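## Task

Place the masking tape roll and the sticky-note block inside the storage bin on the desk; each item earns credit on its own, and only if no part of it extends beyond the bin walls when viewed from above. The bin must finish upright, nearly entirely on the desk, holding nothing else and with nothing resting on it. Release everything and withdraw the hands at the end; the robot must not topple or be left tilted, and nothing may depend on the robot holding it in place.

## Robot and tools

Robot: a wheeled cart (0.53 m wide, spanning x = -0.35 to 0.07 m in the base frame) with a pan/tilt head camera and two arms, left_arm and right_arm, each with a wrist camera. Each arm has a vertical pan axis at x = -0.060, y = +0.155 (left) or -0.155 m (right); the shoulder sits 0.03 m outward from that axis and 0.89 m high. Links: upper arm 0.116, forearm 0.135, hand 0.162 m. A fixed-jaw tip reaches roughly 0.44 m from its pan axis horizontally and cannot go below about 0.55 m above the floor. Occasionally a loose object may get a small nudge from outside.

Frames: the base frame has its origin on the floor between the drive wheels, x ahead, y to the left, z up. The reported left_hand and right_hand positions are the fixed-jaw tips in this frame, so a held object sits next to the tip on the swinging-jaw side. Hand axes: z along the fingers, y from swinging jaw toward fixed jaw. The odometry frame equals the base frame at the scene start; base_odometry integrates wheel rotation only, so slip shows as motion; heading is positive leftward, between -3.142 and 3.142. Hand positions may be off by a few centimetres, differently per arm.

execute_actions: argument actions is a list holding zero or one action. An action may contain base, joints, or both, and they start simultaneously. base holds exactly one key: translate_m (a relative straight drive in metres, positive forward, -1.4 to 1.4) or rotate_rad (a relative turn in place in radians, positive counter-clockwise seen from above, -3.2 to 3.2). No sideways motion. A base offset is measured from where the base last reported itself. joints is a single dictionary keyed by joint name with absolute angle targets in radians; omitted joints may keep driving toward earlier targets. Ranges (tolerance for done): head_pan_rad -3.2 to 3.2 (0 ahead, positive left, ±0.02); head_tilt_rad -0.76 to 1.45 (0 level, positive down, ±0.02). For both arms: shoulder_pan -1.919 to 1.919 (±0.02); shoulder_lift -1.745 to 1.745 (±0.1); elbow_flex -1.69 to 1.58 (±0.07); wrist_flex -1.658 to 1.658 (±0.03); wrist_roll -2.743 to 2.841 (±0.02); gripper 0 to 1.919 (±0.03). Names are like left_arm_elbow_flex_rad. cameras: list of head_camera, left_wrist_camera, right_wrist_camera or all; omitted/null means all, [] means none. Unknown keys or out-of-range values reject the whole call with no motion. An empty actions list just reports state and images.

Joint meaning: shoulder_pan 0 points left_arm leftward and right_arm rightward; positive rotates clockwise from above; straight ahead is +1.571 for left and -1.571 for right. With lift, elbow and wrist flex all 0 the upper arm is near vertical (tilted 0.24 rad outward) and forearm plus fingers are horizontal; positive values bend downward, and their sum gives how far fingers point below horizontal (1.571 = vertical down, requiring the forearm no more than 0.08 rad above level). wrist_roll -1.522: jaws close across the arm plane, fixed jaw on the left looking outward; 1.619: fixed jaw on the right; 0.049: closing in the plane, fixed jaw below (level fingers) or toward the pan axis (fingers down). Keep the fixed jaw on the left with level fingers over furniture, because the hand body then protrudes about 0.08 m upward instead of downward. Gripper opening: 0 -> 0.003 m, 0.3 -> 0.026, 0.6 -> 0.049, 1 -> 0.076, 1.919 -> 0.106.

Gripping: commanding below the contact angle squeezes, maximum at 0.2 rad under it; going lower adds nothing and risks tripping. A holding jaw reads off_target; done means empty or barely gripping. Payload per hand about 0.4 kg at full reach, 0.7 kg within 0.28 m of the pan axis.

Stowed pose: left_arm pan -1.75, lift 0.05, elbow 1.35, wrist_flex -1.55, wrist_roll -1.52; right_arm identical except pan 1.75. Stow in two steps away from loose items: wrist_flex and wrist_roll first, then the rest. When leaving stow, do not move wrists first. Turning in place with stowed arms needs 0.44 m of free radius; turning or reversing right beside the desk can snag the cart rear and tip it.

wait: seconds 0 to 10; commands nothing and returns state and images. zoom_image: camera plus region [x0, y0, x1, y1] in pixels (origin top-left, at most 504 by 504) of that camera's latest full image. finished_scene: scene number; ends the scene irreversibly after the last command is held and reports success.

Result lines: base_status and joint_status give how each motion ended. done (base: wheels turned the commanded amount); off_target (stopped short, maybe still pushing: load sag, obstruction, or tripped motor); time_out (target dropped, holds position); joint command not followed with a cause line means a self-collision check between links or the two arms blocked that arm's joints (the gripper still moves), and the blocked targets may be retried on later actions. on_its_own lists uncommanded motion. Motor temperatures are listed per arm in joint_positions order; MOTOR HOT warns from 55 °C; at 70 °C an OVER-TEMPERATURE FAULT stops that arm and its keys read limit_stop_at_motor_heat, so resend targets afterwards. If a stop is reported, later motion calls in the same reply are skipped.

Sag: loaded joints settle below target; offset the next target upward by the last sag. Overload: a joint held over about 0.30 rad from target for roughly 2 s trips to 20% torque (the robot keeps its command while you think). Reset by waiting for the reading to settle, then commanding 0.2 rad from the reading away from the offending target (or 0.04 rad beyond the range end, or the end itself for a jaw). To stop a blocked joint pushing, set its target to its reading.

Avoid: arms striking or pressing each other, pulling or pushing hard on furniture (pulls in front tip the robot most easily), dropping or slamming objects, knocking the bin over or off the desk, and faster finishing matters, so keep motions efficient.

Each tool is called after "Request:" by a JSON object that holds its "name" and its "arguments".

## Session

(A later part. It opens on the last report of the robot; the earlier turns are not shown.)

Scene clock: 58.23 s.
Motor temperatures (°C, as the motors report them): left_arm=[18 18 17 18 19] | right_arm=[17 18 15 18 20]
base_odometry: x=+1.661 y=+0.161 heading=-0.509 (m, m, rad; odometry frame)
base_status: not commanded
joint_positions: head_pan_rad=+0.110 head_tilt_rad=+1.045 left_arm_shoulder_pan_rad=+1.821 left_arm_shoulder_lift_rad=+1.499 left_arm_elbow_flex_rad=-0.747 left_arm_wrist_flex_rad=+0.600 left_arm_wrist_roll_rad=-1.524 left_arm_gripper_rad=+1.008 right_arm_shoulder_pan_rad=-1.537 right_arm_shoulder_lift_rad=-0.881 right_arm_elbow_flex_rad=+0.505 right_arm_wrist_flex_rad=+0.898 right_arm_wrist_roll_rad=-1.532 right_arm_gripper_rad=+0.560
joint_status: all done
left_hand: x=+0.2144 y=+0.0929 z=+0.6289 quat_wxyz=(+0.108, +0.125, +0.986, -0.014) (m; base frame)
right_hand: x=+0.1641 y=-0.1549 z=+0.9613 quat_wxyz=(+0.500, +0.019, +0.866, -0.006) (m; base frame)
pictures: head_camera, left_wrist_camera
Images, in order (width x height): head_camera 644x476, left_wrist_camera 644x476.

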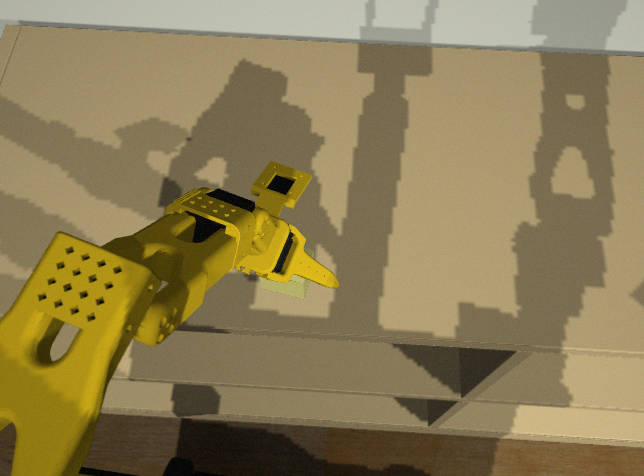

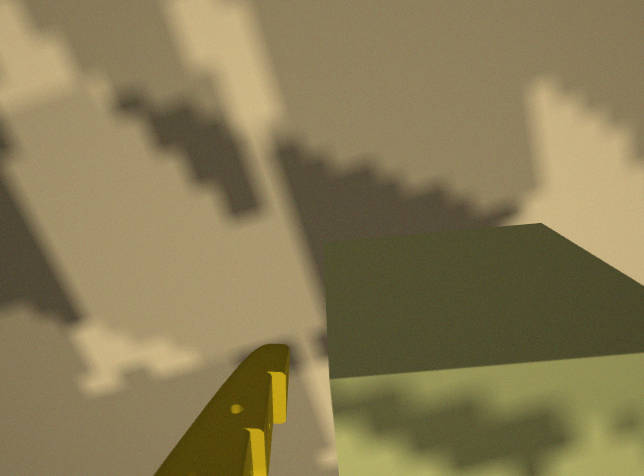

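Request:
{"name": "execute_actions", "arguments": {"actions": [{"joints":{"left_arm_shoulder_lift_rad":1.52,"left_arm_shoulder_pan_rad":1.85,"left_arm_gripper_rad":0.4}}], "cameras": ["head_camera","left_wrist_camera"]}}

Scene clock: 59.20 s.
Motor temperatures (°C, as the motors report them): left_arm=[18 18 17 18 19] | right_arm=[17 18 15 18 20]
base_odometry: x=+1.661 y=+0.161 heading=-0.509 (m, m, rad; odometry frame)
base_status: not commanded
joint_positions: head_pan_rad=+0.110 head_tilt_rad=+1.045 left_arm_shoulder_pan_rad=+1.841 left_arm_shoulder_lift_rad=+1.530 left_arm_elbow_flex_rad=-0.768 left_arm_wrist_flex_rad=+0.597 left_arm_wrist_roll_rad=-1.524 left_arm_gripper_rad=+0.563 right_arm_shoulder_pan_rad=-1.537 right_arm_shoulder_lift_rad=-0.881 right_arm_elbow_flex_rad=+0.505 right_arm_wrist_flex_rad=+0.898 right_arm_wrist_roll_rad=-1.532 right_arm_gripper_rad=+0.560
joint_status: left_arm_gripper_rad off_target (ended at +0.563, target +0.400); the others done
left_hand: x=+0.2108 y=+0.0881 z=+0.6243 quat_wxyz=(+0.105, +0.135, +0.985, -0.014) (m; base frame)
right_hand: x=+0.1641 y=-0.1549 z=+0.9613 quat_wxyz=(+0.500, +0.019, +0.866, -0.006) (m; base frame)
pictures: head_camera, left_wrist_camera
Images, in order (width x height): head_camera 644x476, left_wrist_camera 644x476.

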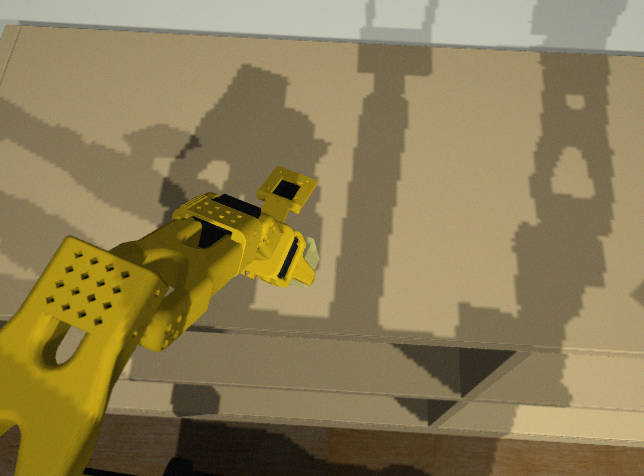

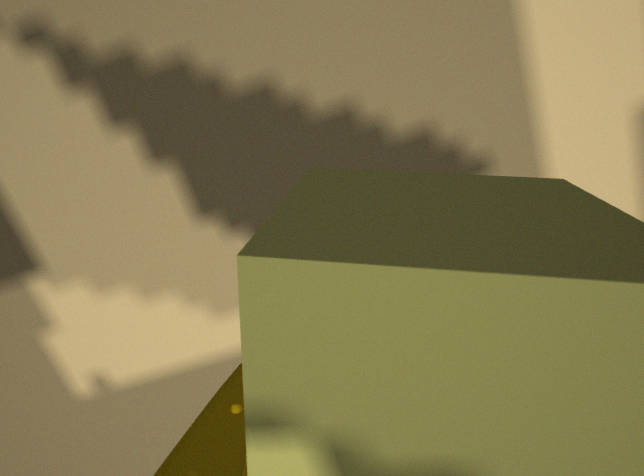

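Request:
{"name": "execute_actions", "arguments": {"actions": [{"base":{"translate_m":-0.35},"joints":{"left_arm_shoulder_lift_rad":0.0,"left_arm_shoulder_pan_rad":1.6,"left_arm_elbow_flex_rad":-0.5,"left_arm_wrist_flex_rad":1.4,"left_arm_gripper_rad":0.38,"head_pan_rad":2.6,"head_tilt_rad":0.6}}], "cameras": ["head_camera","left_wrist_camera"]}}

Scene clock: 62.03 s.
Motor temperatures (°C, as the motors report them): left_arm=[18 18 17 18 19] | right_arm=[17 18 15 18 20]
base_odometry: x=+1.356 y=+0.332 heading=-0.509 (m, m, rad; odometry frame)
base_status: done
joint_positions: head_pan_rad=+2.590 head_tilt_rad=+0.614 left_arm_shoulder_pan_rad=+1.609 left_arm_shoulder_lift_rad=+0.050 left_arm_elbow_flex_rad=-0.495 left_arm_wrist_flex_rad=+1.399 left_arm_wrist_roll_rad=-1.524 left_arm_gripper_rad=+0.556 right_arm_shoulder_pan_rad=-1.537 right_arm_shoulder_lift_rad=-0.881 right_arm_elbow_flex_rad=+0.505 right_arm_wrist_flex_rad=+0.898 right_arm_wrist_roll_rad=-1.532 right_arm_gripper_rad=+0.560
joint_status: left_arm_gripper_rad off_target (ended at +0.556, target +0.380); the others done
left_hand: x=+0.2163 y=+0.1521 z=+0.9368 quat_wxyz=(+0.304, +0.019, +0.953, -0.006) (m; base frame)
right_hand: x=+0.1641 y=-0.1549 z=+0.9613 quat_wxyz=(+0.500, +0.019, +0.866, -0.006) (m; base frame)
pictures: head_camera, left_wrist_camera
Images, in order (width x height): head_camera 644x476, left_wrist_camera 644x476.

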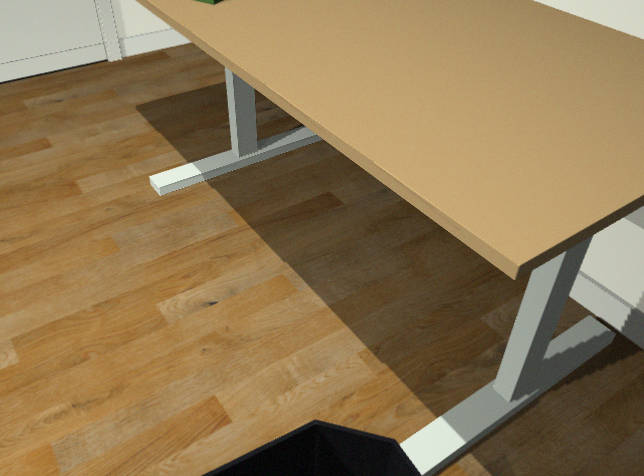

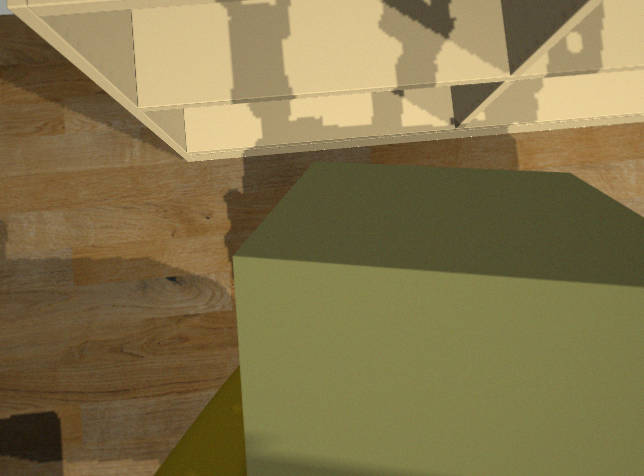

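Request:
{"name": "execute_actions", "arguments": {"actions": [{"base":{"translate_m":-1.4},"joints":{"head_pan_rad":1.6,"head_tilt_rad":0.65}}], "cameras": ["head_camera"]}}

Scene clock: 70.20 s.
Motor temperatures (°C, as the motors report them): left_arm=[18 18 17 18 19] | right_arm=[17 18 15 18 20]
base_odometry: x=+0.135 y=+1.017 heading=-0.512 (m, m, rad; odometry frame)
base_status: done
joint_positions: head_pan_rad=+1.610 head_tilt_rad=+0.644 left_arm_shoulder_pan_rad=+1.609 left_arm_shoulder_lift_rad=+0.050 left_arm_elbow_flex_rad=-0.495 left_arm_wrist_flex_rad=+1.399 left_arm_wrist_roll_rad=-1.524 left_arm_gripper_rad=+0.556 right_arm_shoulder_pan_rad=-1.537 right_arm_shoulder_lift_rad=-0.881 right_arm_elbow_flex_rad=+0.505 right_arm_wrist_flex_rad=+0.898 right_arm_wrist_roll_rad=-1.532 right_arm_gripper_rad=+0.560
joint_status: all done
left_hand: x=+0.2163 y=+0.1521 z=+0.9368 quat_wxyz=(+0.304, +0.019, +0.953, -0.006) (m; base frame)
right_hand: x=+0.1641 y=-0.1549 z=+0.9613 quat_wxyz=(+0.500, +0.019, +0.866, -0.006) (m; base frame)
pictures: head_camera
Images, in order (width x height): head_camera 644x476.

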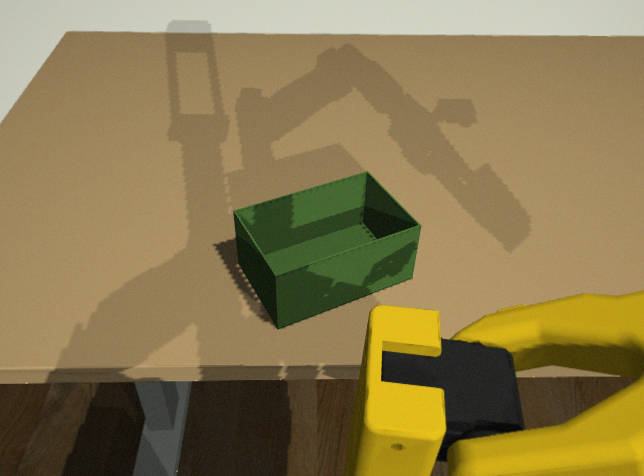

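Request:
{"name": "execute_actions", "arguments": {"actions": [{"base":{"translate_m":-0.105}}], "cameras": []}}

Request:
{"name": "execute_actions", "arguments": {"actions": [{"base":{"rotate_rad":1.6},"joints":{"head_pan_rad":0,"head_tilt_rad":0.9,"right_arm_shoulder_pan_rad":-1.3}}], "cameras": []}}

Request:
{"name": "execute_actions", "arguments": {"actions": [{"base":{"translate_m":0.24}}], "cameras": ["head_camera"]}}

Scene clock: 72.33 s.
Motor temperatures (°C, as the motors report them): left_arm=[18 18 17 18 19] | right_arm=[17 18 15 18 20]
base_odometry: x=+0.043 y=+1.069 heading=-0.513 (m, m, rad; odometry frame)
base_status: done
joint_positions: head_pan_rad=+1.610 head_tilt_rad=+0.644 left_arm_shoulder_pan_rad=+1.609 left_arm_shoulder_lift_rad=+0.048 left_arm_elbow_flex_rad=-0.495 left_arm_wrist_flex_rad=+1.399 left_arm_wrist_roll_rad=-1.524 left_arm_gripper_rad=+0.556 right_arm_shoulder_pan_rad=-1.537 right_arm_shoulder_lift_rad=-0.881 right_arm_elbow_flex_rad=+0.505 right_arm_wrist_flex_rad=+0.898 right_arm_wrist_roll_rad=-1.532 right_arm_gripper_rad=+0.560
joint_status: not commanded
left_hand: x=+0.2162 y=+0.1521 z=+0.9372 quat_wxyz=(+0.304, +0.019, +0.952, -0.006) (m; base frame)
right_hand: x=+0.1641 y=-0.1549 z=+0.9613 quat_wxyz=(+0.500, +0.019, +0.866, -0.006) (m; base frame)
pictures: none
No camera images: the call's "cameras" was empty. Leave "cameras" out to get every camera's image.

Scene clock: 75.03 s.
Motor temperatures (°C, as the motors report them): left_arm=[18 18 17 18 19] | right_arm=[17 18 15 18 20]
base_odometry: x=+0.043 y=+1.069 heading=+1.086 (m, m, rad; odometry frame)
base_status: done
joint_positions: head_pan_rad=+0.010 head_tilt_rad=+0.895 left_arm_shoulder_pan_rad=+1.609 left_arm_shoulder_lift_rad=+0.048 left_arm_elbow_flex_rad=-0.495 left_arm_wrist_flex_rad=+1.399 left_arm_wrist_roll_rad=-1.524 left_arm_gripper_rad=+0.556 right_arm_shoulder_pan_rad=-1.306 right_arm_shoulder_lift_rad=-0.881 right_arm_elbow_flex_rad=+0.505 right_arm_wrist_flex_rad=+0.898 right_arm_wrist_roll_rad=-1.532 right_arm_gripper_rad=+0.560
joint_status: all done
left_hand: x=+0.2162 y=+0.1521 z=+0.9372 quat_wxyz=(+0.304, +0.019, +0.952, -0.006) (m; base frame)
right_hand: x=+0.1582 y=-0.2061 z=+0.9613 quat_wxyz=(+0.496, +0.118, +0.858, -0.064) (m; base frame)
pictures: none
No camera images: the call's "cameras" was empty. Leave "cameras" out to get every camera's image.

Scene clock: 77.00 s.
Motor temperatures (°C, as the motors report them): left_arm=[18 18 17 18 19] | right_arm=[17 18 15 18 20]
base_odometry: x=+0.154 y=+1.282 heading=+1.088 (m, m, rad; odometry frame)
base_status: done
joint_positions: head_pan_rad=+0.010 head_tilt_rad=+0.895 left_arm_shoulder_pan_rad=+1.609 left_arm_shoulder_lift_rad=+0.048 left_arm_elbow_flex_rad=-0.495 left_arm_wrist_flex_rad=+1.399 left_arm_wrist_roll_rad=-1.524 left_arm_gripper_rad=+0.556 right_arm_shoulder_pan_rad=-1.306 right_arm_shoulder_lift_rad=-0.881 right_arm_elbow_flex_rad=+0.505 right_arm_wrist_flex_rad=+0.898 right_arm_wrist_roll_rad=-1.532 right_arm_gripper_rad=+0.560
joint_status: not commanded
left_hand: x=+0.2162 y=+0.1521 z=+0.9372 quat_wxyz=(+0.304, +0.019, +0.952, -0.006) (m; base frame)
right_hand: x=+0.1582 y=-0.2061 z=+0.9613 quat_wxyz=(+0.496, +0.118, +0.858, -0.064) (m; base frame)
pictures: head_camera
Images, in order (width x height): head_camera 644x476.

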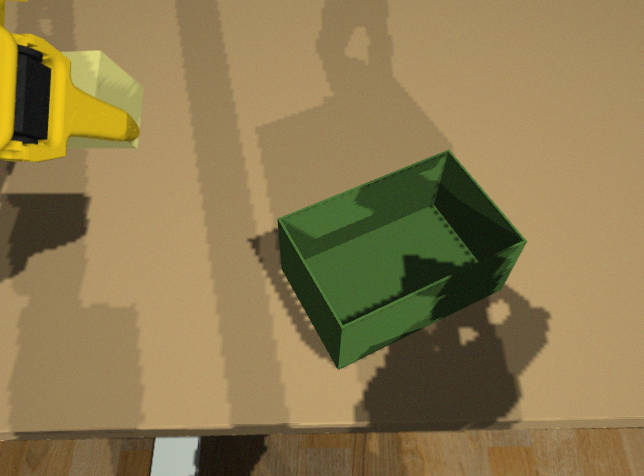

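Request:
{"name": "execute_actions", "arguments": {"actions": [{"joints":{"right_arm_shoulder_pan_rad":-1.85,"right_arm_shoulder_lift_rad":0.33,"right_arm_elbow_flex_rad":-0.40,"right_arm_wrist_flex_rad":1.0,"left_arm_shoulder_pan_rad":1.35}}], "cameras": ["head_camera","right_wrist_camera"]}}

Scene clock: 78.93 s.
Motor temperatures (°C, as the motors report them): left_arm=[18 18 17 18 19] | right_arm=[17 18 15 18 20]
base_odometry: x=+0.154 y=+1.282 heading=+1.088 (m, m, rad; odometry frame)
base_status: not commanded
joint_positions: head_pan_rad=+0.010 head_tilt_rad=+0.895 left_arm_shoulder_pan_rad=+1.359 left_arm_shoulder_lift_rad=+0.048 left_arm_elbow_flex_rad=-0.495 left_arm_wrist_flex_rad=+1.399 left_arm_wrist_roll_rad=-1.524 left_arm_gripper_rad=+0.556 right_arm_shoulder_pan_rad=-1.843 right_arm_shoulder_lift_rad=+0.349 right_arm_elbow_flex_rad=-0.358 right_arm_wrist_flex_rad=+0.998 right_arm_wrist_roll_rad=-1.532 right_arm_gripper_rad=+0.560
joint_status: all done
left_hand: x=+0.2084 y=+0.2206 z=+0.9372 quat_wxyz=(+0.303, -0.100, +0.947, +0.032) (m; base frame)
right_hand: x=+0.2444 y=-0.0619 z=+0.8624 quat_wxyz=(+0.284, -0.126, +0.950, +0.040) (m; base frame)
pictures: head_camera, right_wrist_camera
Images, in order (width x height): head_camera 644x476, right_wrist_camera 644x476.

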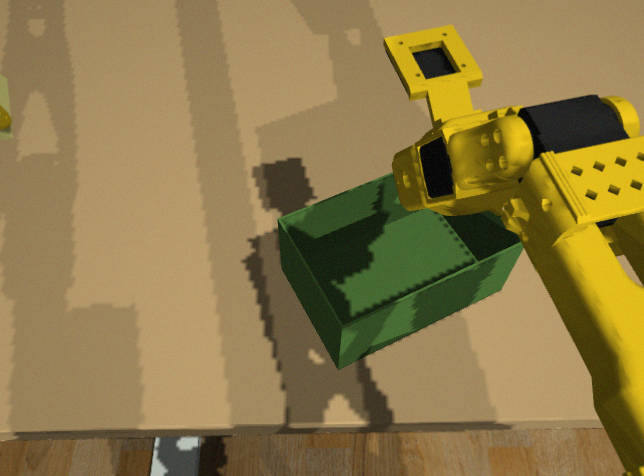

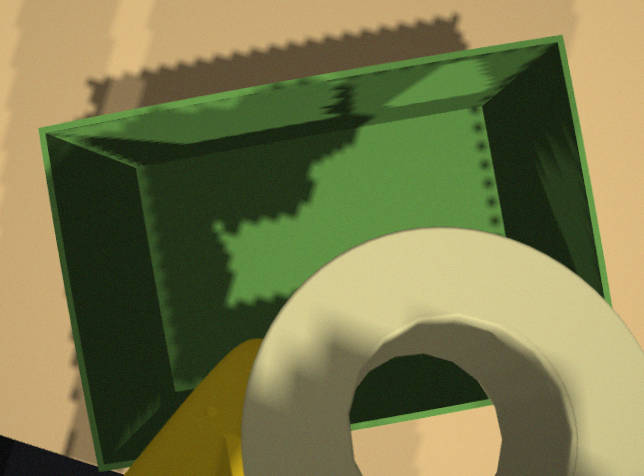

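Request:
{"name": "execute_actions", "arguments": {"actions": [{"joints":{"right_arm_shoulder_pan_rad":-1.78,"right_arm_shoulder_lift_rad":0.78,"right_arm_elbow_flex_rad":-0.595,"right_arm_wrist_flex_rad":0.825}}], "cameras": ["head_camera","right_wrist_camera"]}}

Scene clock: 80.33 s.
Motor temperatures (°C, as the motors report them): left_arm=[18 18 17 18 19] | right_arm=[17 18 15 18 20]
base_odometry: x=+0.154 y=+1.282 heading=+1.088 (m, m, rad; odometry frame)
base_status: not commanded
joint_positions: head_pan_rad=+0.010 head_tilt_rad=+0.895 left_arm_shoulder_pan_rad=+1.359 left_arm_shoulder_lift_rad=+0.048 left_arm_elbow_flex_rad=-0.495 left_arm_wrist_flex_rad=+1.399 left_arm_wrist_roll_rad=-1.524 left_arm_gripper_rad=+0.556 right_arm_shoulder_pan_rad=-1.785 right_arm_shoulder_lift_rad=+0.805 right_arm_elbow_flex_rad=-0.555 right_arm_wrist_flex_rad=+0.840 right_arm_wrist_roll_rad=-1.532 right_arm_gripper_rad=+0.560
joint_status: all done
left_hand: x=+0.2084 y=+0.2206 z=+0.9372 quat_wxyz=(+0.303, -0.100, +0.947, +0.032) (m; base frame)
right_hand: x=+0.2677 y=-0.0758 z=+0.7811 quat_wxyz=(+0.237, -0.099, +0.966, +0.027) (m; base frame)
pictures: head_camera, right_wrist_camera
Images, in order (width x height): head_camera 644x476, right_wrist_camera 644x476.

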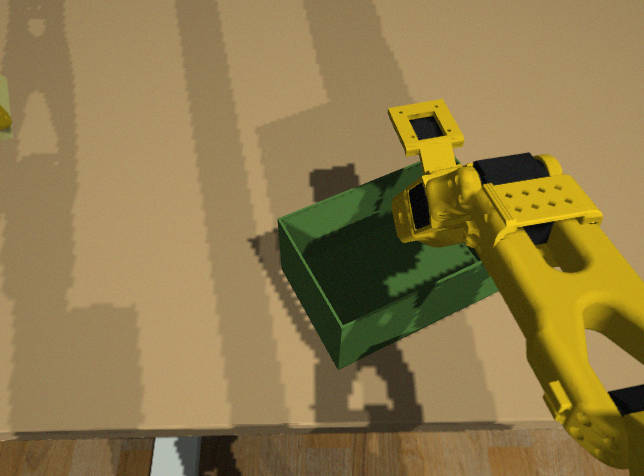

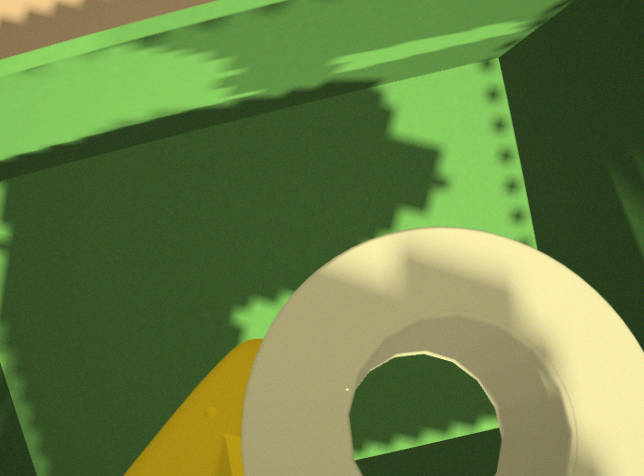

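Request:
{"name": "execute_actions", "arguments": {"actions": [{"joints":{"right_arm_shoulder_lift_rad":1.01,"right_arm_elbow_flex_rad":-0.75,"right_arm_wrist_flex_rad":0.795}}], "cameras": ["head_camera","right_wrist_camera"]}}

Scene clock: 81.47 s.
Motor temperatures (°C, as the motors report them): left_arm=[18 18 17 18 19] | right_arm=[17 18 15 18 20]
base_odometry: x=+0.154 y=+1.282 heading=+1.088 (m, m, rad; odometry frame)
base_status: not commanded
joint_positions: head_pan_rad=+0.010 head_tilt_rad=+0.895 left_arm_shoulder_pan_rad=+1.359 left_arm_shoulder_lift_rad=+0.048 left_arm_elbow_flex_rad=-0.495 left_arm_wrist_flex_rad=+1.399 left_arm_wrist_roll_rad=-1.524 left_arm_gripper_rad=+0.556 right_arm_shoulder_pan_rad=-1.785 right_arm_shoulder_lift_rad=+1.037 right_arm_elbow_flex_rad=-0.711 right_arm_wrist_flex_rad=+0.808 right_arm_wrist_roll_rad=-1.532 right_arm_gripper_rad=+0.560
joint_status: all done
left_hand: x=+0.2084 y=+0.2206 z=+0.9372 quat_wxyz=(+0.303, -0.100, +0.947, +0.032) (m; base frame)
right_hand: x=+0.2695 y=-0.0754 z=+0.7436 quat_wxyz=(+0.216, -0.100, +0.971, +0.024) (m; base frame)
pictures: head_camera, right_wrist_camera
Images, in order (width x height): head_camera 644x476, right_wrist_camera 644x476.

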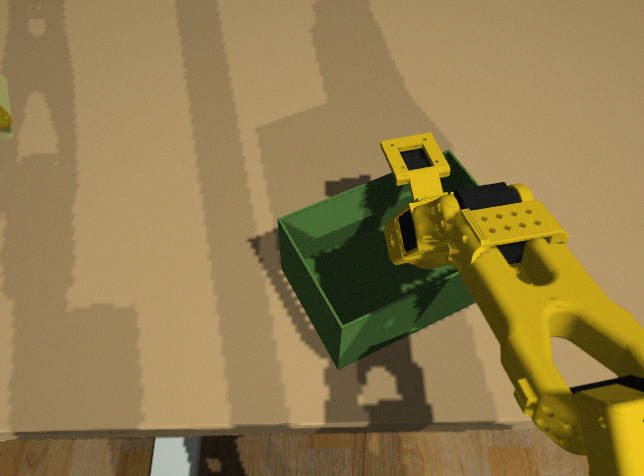

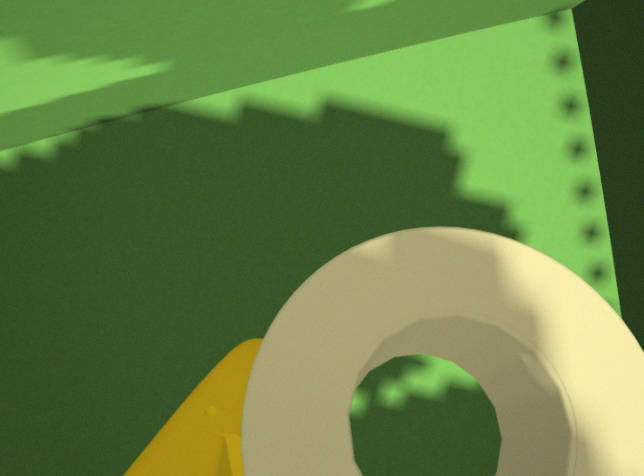

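Request:
{"name": "execute_actions", "arguments": {"actions": [{"joints":{"right_arm_shoulder_lift_rad":1.05,"right_arm_shoulder_pan_rad":-1.755}}], "cameras": []}}

Request:
{"name": "execute_actions", "arguments": {"actions": [{"joints":{"right_arm_gripper_rad":0.72}}], "cameras": ["right_wrist_camera"]}}

Request:
{"name": "execute_actions", "arguments": {"actions": [{"joints":{"right_arm_shoulder_lift_rad":0.3,"right_arm_elbow_flex_rad":-0.40,"right_arm_wrist_flex_rad":1.0}}], "cameras": ["head_camera","right_wrist_camera"]}}

Scene clock: 83.80 s.
Motor temperatures (°C, as the motors report them): left_arm=[18 18 17 18 19] | right_arm=[17 18 15 18 20]
base_odometry: x=+0.154 y=+1.282 heading=+1.088 (m, m, rad; odometry frame)
base_status: not commanded
joint_positions: head_pan_rad=+0.010 head_tilt_rad=+0.895 left_arm_shoulder_pan_rad=+1.359 left_arm_shoulder_lift_rad=+0.048 left_arm_elbow_flex_rad=-0.495 left_arm_wrist_flex_rad=+1.399 left_arm_wrist_roll_rad=-1.524 left_arm_gripper_rad=+0.556 right_arm_shoulder_pan_rad=-1.764 right_arm_shoulder_lift_rad=+1.073 right_arm_elbow_flex_rad=-0.714 right_arm_wrist_flex_rad=+0.806 right_arm_wrist_roll_rad=-1.530 right_arm_gripper_rad=+0.560
joint_status: all done
left_hand: x=+0.2084 y=+0.2206 z=+0.9372 quat_wxyz=(+0.303, -0.100, +0.947, +0.032) (m; base frame)
right_hand: x=+0.2663 y=-0.0834 z=+0.7330 quat_wxyz=(+0.200, -0.090, +0.975, +0.020) (m; base frame)
pictures: none
No camera images: the call's "cameras" was empty. Leave "cameras" out to get every camera's image.

Scene clock: 84.50 s.
Motor temperatures (°C, as the motors report them): left_arm=[18 18 17 18 19] | right_arm=[17 18 15 18 20]
base_odometry: x=+0.154 y=+1.282 heading=+1.088 (m, m, rad; odometry frame)
base_status: not commanded
joint_positions: head_pan_rad=+0.010 head_tilt_rad=+0.895 left_arm_shoulder_pan_rad=+1.359 left_arm_shoulder_lift_rad=+0.048 left_arm_elbow_flex_rad=-0.495 left_arm_wrist_flex_rad=+1.399 left_arm_wrist_roll_rad=-1.524 left_arm_gripper_rad=+0.556 right_arm_shoulder_pan_rad=-1.762 right_arm_shoulder_lift_rad=+1.073 right_arm_elbow_flex_rad=-0.714 right_arm_wrist_flex_rad=+0.806 right_arm_wrist_roll_rad=-1.530 right_arm_gripper_rad=+0.710
joint_status: all done
left_hand: x=+0.2084 y=+0.2206 z=+0.9372 quat_wxyz=(+0.303, -0.100, +0.947, +0.032) (m; base frame)
right_hand: x=+0.2664 y=-0.0839 z=+0.7330 quat_wxyz=(+0.200, -0.090, +0.975, +0.020) (m; base frame)
pictures: right_wrist_camera
Images, in order (width x height): right_wrist_camera 644x476.

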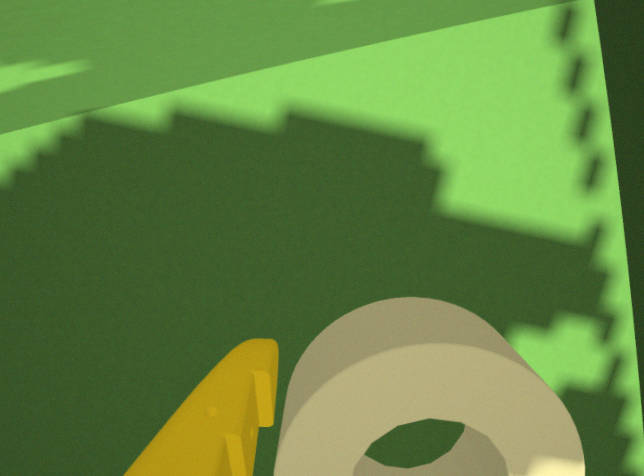

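Scene clock: 85.77 s.
Motor temperatures (°C, as the motors report them): left_arm=[18 18 17 18 19] | right_arm=[17 18 15 18 20]
base_odometry: x=+0.154 y=+1.282 heading=+1.088 (m, m, rad; odometry frame)
base_status: not commanded
joint_positions: head_pan_rad=+0.010 head_tilt_rad=+0.895 left_arm_shoulder_pan_rad=+1.359 left_arm_shoulder_lift_rad=+0.048 left_arm_elbow_flex_rad=-0.495 left_arm_wrist_flex_rad=+1.399 left_arm_wrist_roll_rad=-1.524 left_arm_gripper_rad=+0.556 right_arm_shoulder_pan_rad=-1.762 right_arm_shoulder_lift_rad=+0.354 right_arm_elbow_flex_rad=-0.398 right_arm_wrist_flex_rad=+0.996 right_arm_wrist_roll_rad=-1.530 right_arm_gripper_rad=+0.711
joint_status: all done
left_hand: x=+0.2084 y=+0.2206 z=+0.9372 quat_wxyz=(+0.303, -0.100, +0.947, +0.032) (m; base frame)
right_hand: x=+0.2558 y=-0.0860 z=+0.8702 quat_wxyz=(+0.303, -0.087, +0.949, +0.030) (m; base frame)
pictures: head_camera, right_wrist_camera
Images, in order (width x height): head_camera 644x476, right_wrist_camera 644x476.

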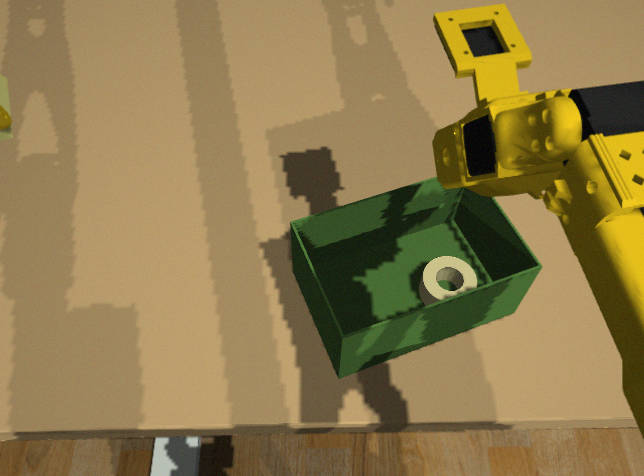

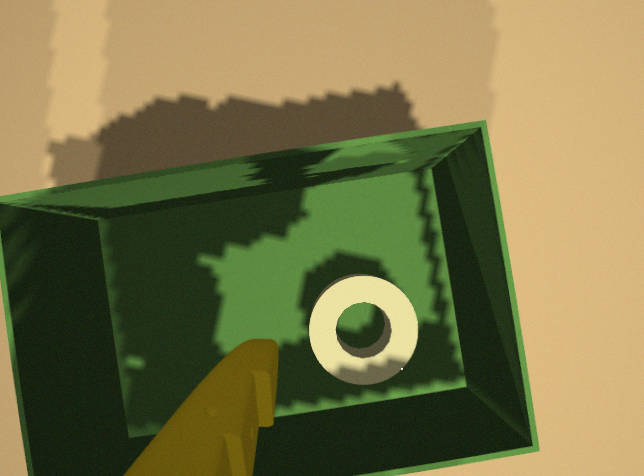

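Request:
{"name": "execute_actions", "arguments": {"actions": [{"base":{"translate_m":-0.25},"joints":{"right_arm_shoulder_lift_rad":-0.9,"right_arm_elbow_flex_rad":0.5,"right_arm_shoulder_pan_rad":-1.2}}], "cameras": []}}

Request:
{"name": "execute_actions", "arguments": {"actions": [{"base":{"rotate_rad":-0.16}}], "cameras": []}}

Request:
{"name": "execute_actions", "arguments": {"actions": [{"base":{"translate_m":0.23},"joints":{"left_arm_shoulder_pan_rad":1.88,"left_arm_shoulder_lift_rad":0.6,"left_arm_elbow_flex_rad":-0.86,"left_arm_wrist_flex_rad":1.14,"left_arm_wrist_roll_rad":-2.29}}], "cameras": ["head_camera","left_wrist_camera"]}}

Scene clock: 88.53 s.
Motor temperatures (°C, as the motors report them): left_arm=[18 18 17 18 19] | right_arm=[17 18 15 18 20]
base_odometry: x=+0.038 y=+1.061 heading=+1.088 (m, m, rad; odometry frame)
base_status: done
joint_positions: head_pan_rad=+0.010 head_tilt_rad=+0.895 left_arm_shoulder_pan_rad=+1.359 left_arm_shoulder_lift_rad=+0.048 left_arm_elbow_flex_rad=-0.495 left_arm_wrist_flex_rad=+1.399 left_arm_wrist_roll_rad=-1.524 left_arm_gripper_rad=+0.556 right_arm_shoulder_pan_rad=-1.207 right_arm_shoulder_lift_rad=-0.882 right_arm_elbow_flex_rad=+0.502 right_arm_wrist_flex_rad=+0.998 right_arm_wrist_roll_rad=-1.530 right_arm_gripper_rad=+0.711
joint_status: all done
left_hand: x=+0.2084 y=+0.2206 z=+0.9372 quat_wxyz=(+0.303, -0.100, +0.947, +0.032) (m; base frame)
right_hand: x=+0.1440 y=-0.2245 z=+0.9489 quat_wxyz=(+0.451, +0.164, +0.873, -0.081) (m; base frame)
pictures: none
No camera images: the call's "cameras" was empty. Leave "cameras" out to get every camera's image.

Scene clock: 89.37 s.
Motor temperatures (°C, as the motors report them): left_arm=[18 18 17 18 19] | right_arm=[17 18 15 18 20]
base_odometry: x=+0.039 y=+1.061 heading=+0.929 (m, m, rad; odometry frame)
base_status: done
joint_positions: head_pan_rad=+0.010 head_tilt_rad=+0.895 left_arm_shoulder_pan_rad=+1.358 left_arm_shoulder_lift_rad=+0.048 left_arm_elbow_flex_rad=-0.495 left_arm_wrist_flex_rad=+1.399 left_arm_wrist_roll_rad=-1.524 left_arm_gripper_rad=+0.556 right_arm_shoulder_pan_rad=-1.205 right_arm_shoulder_lift_rad=-0.882 right_arm_elbow_flex_rad=+0.502 right_arm_wrist_flex_rad=+0.998 right_arm_wrist_roll_rad=-1.530 right_arm_gripper_rad=+0.711
joint_status: not commanded
left_hand: x=+0.2083 y=+0.2210 z=+0.9372 quat_wxyz=(+0.303, -0.101, +0.947, +0.033) (m; base frame)
right_hand: x=+0.1439 y=-0.2248 z=+0.9489 quat_wxyz=(+0.451, +0.165, +0.873, -0.082) (m; base frame)
pictures: none
No camera images: the call's "cameras" was empty. Leave "cameras" out to get every camera's image.

Scene clock: 91.37 s.
Motor temperatures (°C, as the motors report them): left_arm=[18 18 17 18 19] | right_arm=[17 18 15 18 20]
base_odometry: x=+0.177 y=+1.245 heading=+0.928 (m, m, rad; odometry frame)
base_status: done
joint_positions: head_pan_rad=+0.010 head_tilt_rad=+0.895 left_arm_shoulder_pan_rad=+1.871 left_arm_shoulder_lift_rad=+0.630 left_arm_elbow_flex_rad=-0.811 left_arm_wrist_flex_rad=+1.155 left_arm_wrist_roll_rad=-2.285 left_arm_gripper_rad=+0.556 right_arm_shoulder_pan_rad=-1.205 right_arm_shoulder_lift_rad=-0.882 right_arm_elbow_flex_rad=+0.502 right_arm_wrist_flex_rad=+0.998 right_arm_wrist_roll_rad=-1.530 right_arm_gripper_rad=+0.711
joint_status: all done
left_hand: x=+0.2719 y=+0.0580 z=+0.8682 quat_wxyz=(+0.286, +0.484, +0.824, +0.067) (m; base frame)
right_hand: x=+0.1439 y=-0.2248 z=+0.9489 quat_wxyz=(+0.451, +0.165, +0.873, -0.082) (m; base frame)
pictures: head_camera, left_wrist_camera
Images, in order (width x height): head_camera 644x476, left_wrist_camera 644x476.

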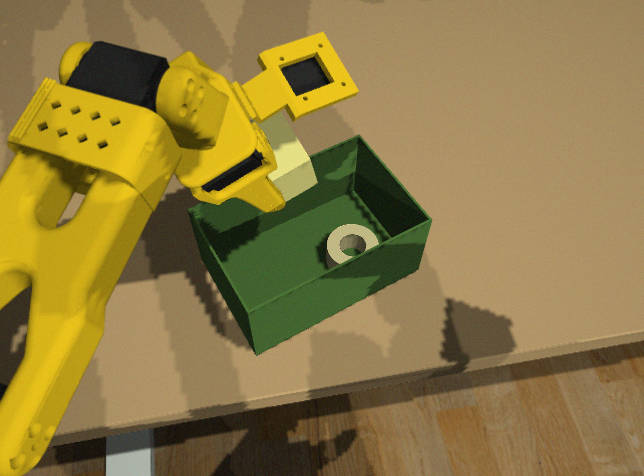

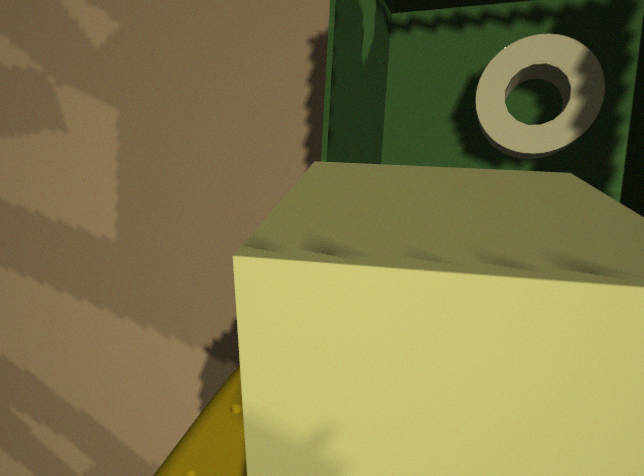

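Request:
{"name": "execute_actions", "arguments": {"actions": [{"joints":{"left_arm_shoulder_lift_rad":0.885,"left_arm_elbow_flex_rad":-0.745,"left_arm_wrist_flex_rad":0.845}}], "cameras": ["head_camera","left_wrist_camera"]}}

Scene clock: 92.57 s.
Motor temperatures (°C, as the motors report them): left_arm=[18 18 17 18 19] | right_arm=[17 18 15 18 20]
base_odometry: x=+0.177 y=+1.245 heading=+0.928 (m, m, rad; odometry frame)
base_status: not commanded
joint_positions: head_pan_rad=+0.010 head_tilt_rad=+0.895 left_arm_shoulder_pan_rad=+1.871 left_arm_shoulder_lift_rad=+0.917 left_arm_elbow_flex_rad=-0.735 left_arm_wrist_flex_rad=+0.859 left_arm_wrist_roll_rad=-2.285 left_arm_gripper_rad=+0.556 right_arm_shoulder_pan_rad=-1.205 right_arm_shoulder_lift_rad=-0.882 right_arm_elbow_flex_rad=+0.502 right_arm_wrist_flex_rad=+0.998 right_arm_wrist_roll_rad=-1.530 right_arm_gripper_rad=+0.711
joint_status: all done
left_hand: x=+0.2818 y=+0.0550 z=+0.7851 quat_wxyz=(+0.255, +0.489, +0.832, +0.060) (m; base frame)
right_hand: x=+0.1439 y=-0.2248 z=+0.9489 quat_wxyz=(+0.451, +0.165, +0.873, -0.082) (m; base frame)
pictures: head_camera, left_wrist_camera
Images, in order (width x height): head_camera 644x476, left_wrist_camera 644x476.

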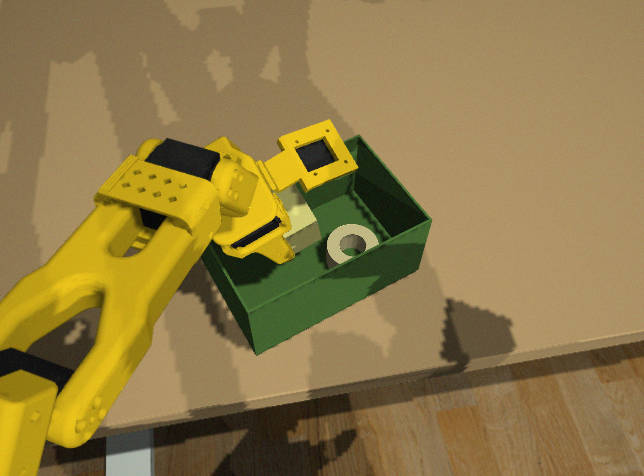

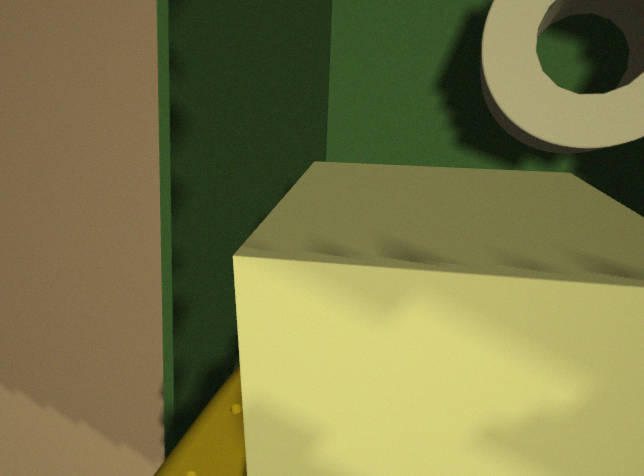

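Request:
{"name": "execute_actions", "arguments": {"actions": [{"joints":{"left_arm_shoulder_lift_rad":0.97}}], "cameras": []}}

Request:
{"name": "execute_actions", "arguments": {"actions": [{"joints":{"left_arm_gripper_rad":0.75}}], "cameras": ["head_camera","left_wrist_camera"]}}

Scene clock: 93.40 s.
Motor temperatures (°C, as the motors report them): left_arm=[18 18 17 18 19] | right_arm=[17 18 15 18 20]
base_odometry: x=+0.177 y=+1.245 heading=+0.928 (m, m, rad; odometry frame)
base_status: not commanded
joint_positions: head_pan_rad=+0.010 head_tilt_rad=+0.895 left_arm_shoulder_pan_rad=+1.871 left_arm_shoulder_lift_rad=+1.002 left_arm_elbow_flex_rad=-0.735 left_arm_wrist_flex_rad=+0.859 left_arm_wrist_roll_rad=-2.285 left_arm_gripper_rad=+0.556 right_arm_shoulder_pan_rad=-1.205 right_arm_shoulder_lift_rad=-0.882 right_arm_elbow_flex_rad=+0.502 right_arm_wrist_flex_rad=+0.998 right_arm_wrist_roll_rad=-1.530 right_arm_gripper_rad=+0.711
joint_status: all done
left_hand: x=+0.2717 y=+0.0581 z=+0.7576 quat_wxyz=(+0.214, +0.494, +0.841, +0.050) (m; base frame)
right_hand: x=+0.1439 y=-0.2248 z=+0.9489 quat_wxyz=(+0.451, +0.165, +0.873, -0.082) (m; base frame)
pictures: none
No camera images: the call's "cameras" was empty. Leave "cameras" out to get every camera's image.

Scene clock: 94.10 s.
Motor temperatures (°C, as the motors report them): left_arm=[18 18 17 18 19] | right_arm=[17 18 15 18 20]
base_odometry: x=+0.177 y=+1.245 heading=+0.928 (m, m, rad; odometry frame)
base_status: not commanded
joint_positions: head_pan_rad=+0.010 head_tilt_rad=+0.895 left_arm_shoulder_pan_rad=+1.871 left_arm_shoulder_lift_rad=+1.002 left_arm_elbow_flex_rad=-0.735 left_arm_wrist_flex_rad=+0.856 left_arm_wrist_roll_rad=-2.285 left_arm_gripper_rad=+0.740 right_arm_shoulder_pan_rad=-1.205 right_arm_shoulder_lift_rad=-0.882 right_arm_elbow_flex_rad=+0.502 right_arm_wrist_flex_rad=+0.998 right_arm_wrist_roll_rad=-1.530 right_arm_gripper_rad=+0.711
joint_status: all done
left_hand: x=+0.2721 y=+0.0580 z=+0.7578 quat_wxyz=(+0.216, +0.494, +0.841, +0.051) (m; base frame)
right_hand: x=+0.1439 y=-0.2248 z=+0.9489 quat_wxyz=(+0.451, +0.165, +0.873, -0.082) (m; base frame)
pictures: head_camera, left_wrist_camera
Images, in order (width x height): head_camera 644x476, left_wrist_camera 644x476.

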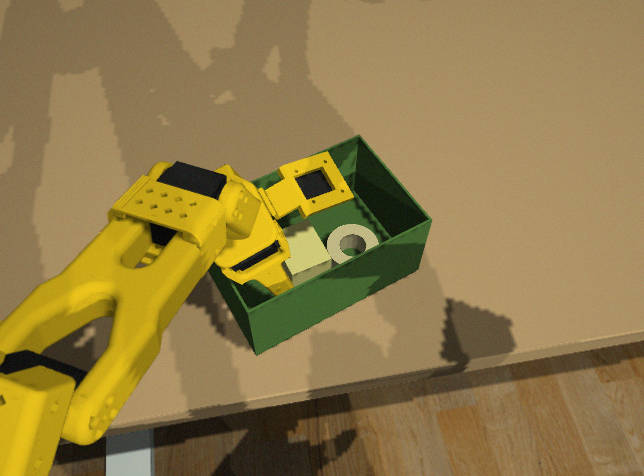

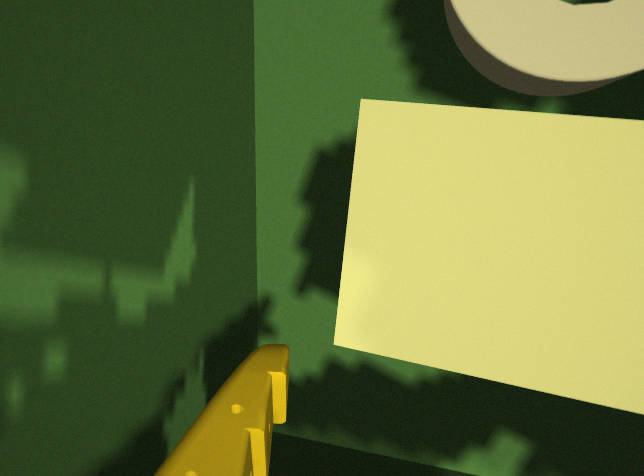

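Request:
{"name": "execute_actions", "arguments": {"actions": [{"joints":{"left_arm_shoulder_lift_rad":0.55,"left_arm_elbow_flex_rad":-0.8,"left_arm_wrist_flex_rad":1.2}}], "cameras": []}}

Request:
{"name": "execute_actions", "arguments": {"actions": [{"base":{"translate_m":-0.25},"joints":{"left_arm_shoulder_lift_rad":-0.5,"left_arm_elbow_flex_rad":0,"left_arm_shoulder_pan_rad":1.3,"head_tilt_rad":0.75}}], "cameras": ["head_camera"]}}

Scene clock: 95.30 s.
Motor temperatures (°C, as the motors report them): left_arm=[18 18 17 18 19] | right_arm=[17 18 15 18 20]
base_odometry: x=+0.177 y=+1.245 heading=+0.928 (m, m, rad; odometry frame)
base_status: not commanded
joint_positions: head_pan_rad=+0.010 head_tilt_rad=+0.895 left_arm_shoulder_pan_rad=+1.871 left_arm_shoulder_lift_rad=+0.608 left_arm_elbow_flex_rad=-0.762 left_arm_wrist_flex_rad=+1.196 left_arm_wrist_roll_rad=-2.285 left_arm_gripper_rad=+0.741 right_arm_shoulder_pan_rad=-1.205 right_arm_shoulder_lift_rad=-0.882 right_arm_elbow_flex_rad=+0.502 right_arm_wrist_flex_rad=+0.998 right_arm_wrist_roll_rad=-1.530 right_arm_gripper_rad=+0.711
joint_status: all done
left_hand: x=+0.2623 y=+0.0610 z=+0.8602 quat_wxyz=(+0.254, +0.489, +0.832, +0.060) (m; base frame)
right_hand: x=+0.1439 y=-0.2248 z=+0.9489 quat_wxyz=(+0.451, +0.165, +0.873, -0.082) (m; base frame)
pictures: none
No camera images: the call's "cameras" was empty. Leave "cameras" out to get every camera's image.

Scene clock: 97.27 s.
Motor temperatures (°C, as the motors report them): left_arm=[18 18 17 18 19] | right_arm=[17 18 15 18 20]
base_odometry: x=+0.027 y=+1.045 heading=+0.929 (m, m, rad; odometry frame)
base_status: done
joint_positions: head_pan_rad=+0.010 head_tilt_rad=+0.764 left_arm_shoulder_pan_rad=+1.310 left_arm_shoulder_lift_rad=-0.473 left_arm_elbow_flex_rad=+0.002 left_arm_wrist_flex_rad=+1.198 left_arm_wrist_roll_rad=-2.285 left_arm_gripper_rad=+0.741 right_arm_shoulder_pan_rad=-1.205 right_arm_shoulder_lift_rad=-0.882 right_arm_elbow_flex_rad=+0.502 right_arm_wrist_flex_rad=+0.998 right_arm_wrist_roll_rad=-1.530 right_arm_gripper_rad=+0.711
joint_status: all done
left_hand: x=+0.1756 y=+0.2238 z=+0.9702 quat_wxyz=(+0.357, +0.226, +0.884, +0.201) (m; base frame)
right_hand: x=+0.1439 y=-0.2248 z=+0.9489 quat_wxyz=(+0.451, +0.165, +0.873, -0.082) (m; base frame)
pictures: head_camera
Images, in order (width x height): head_camera 644x476.

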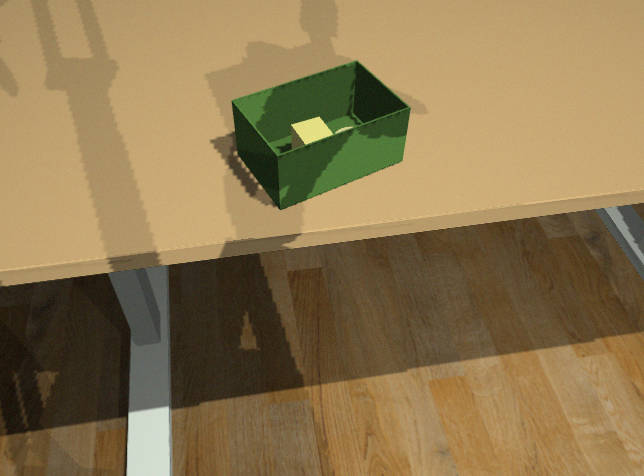

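Request:
{"name": "finished_scene", "arguments": {"scene": 1}}

The scene is finished: the task was done.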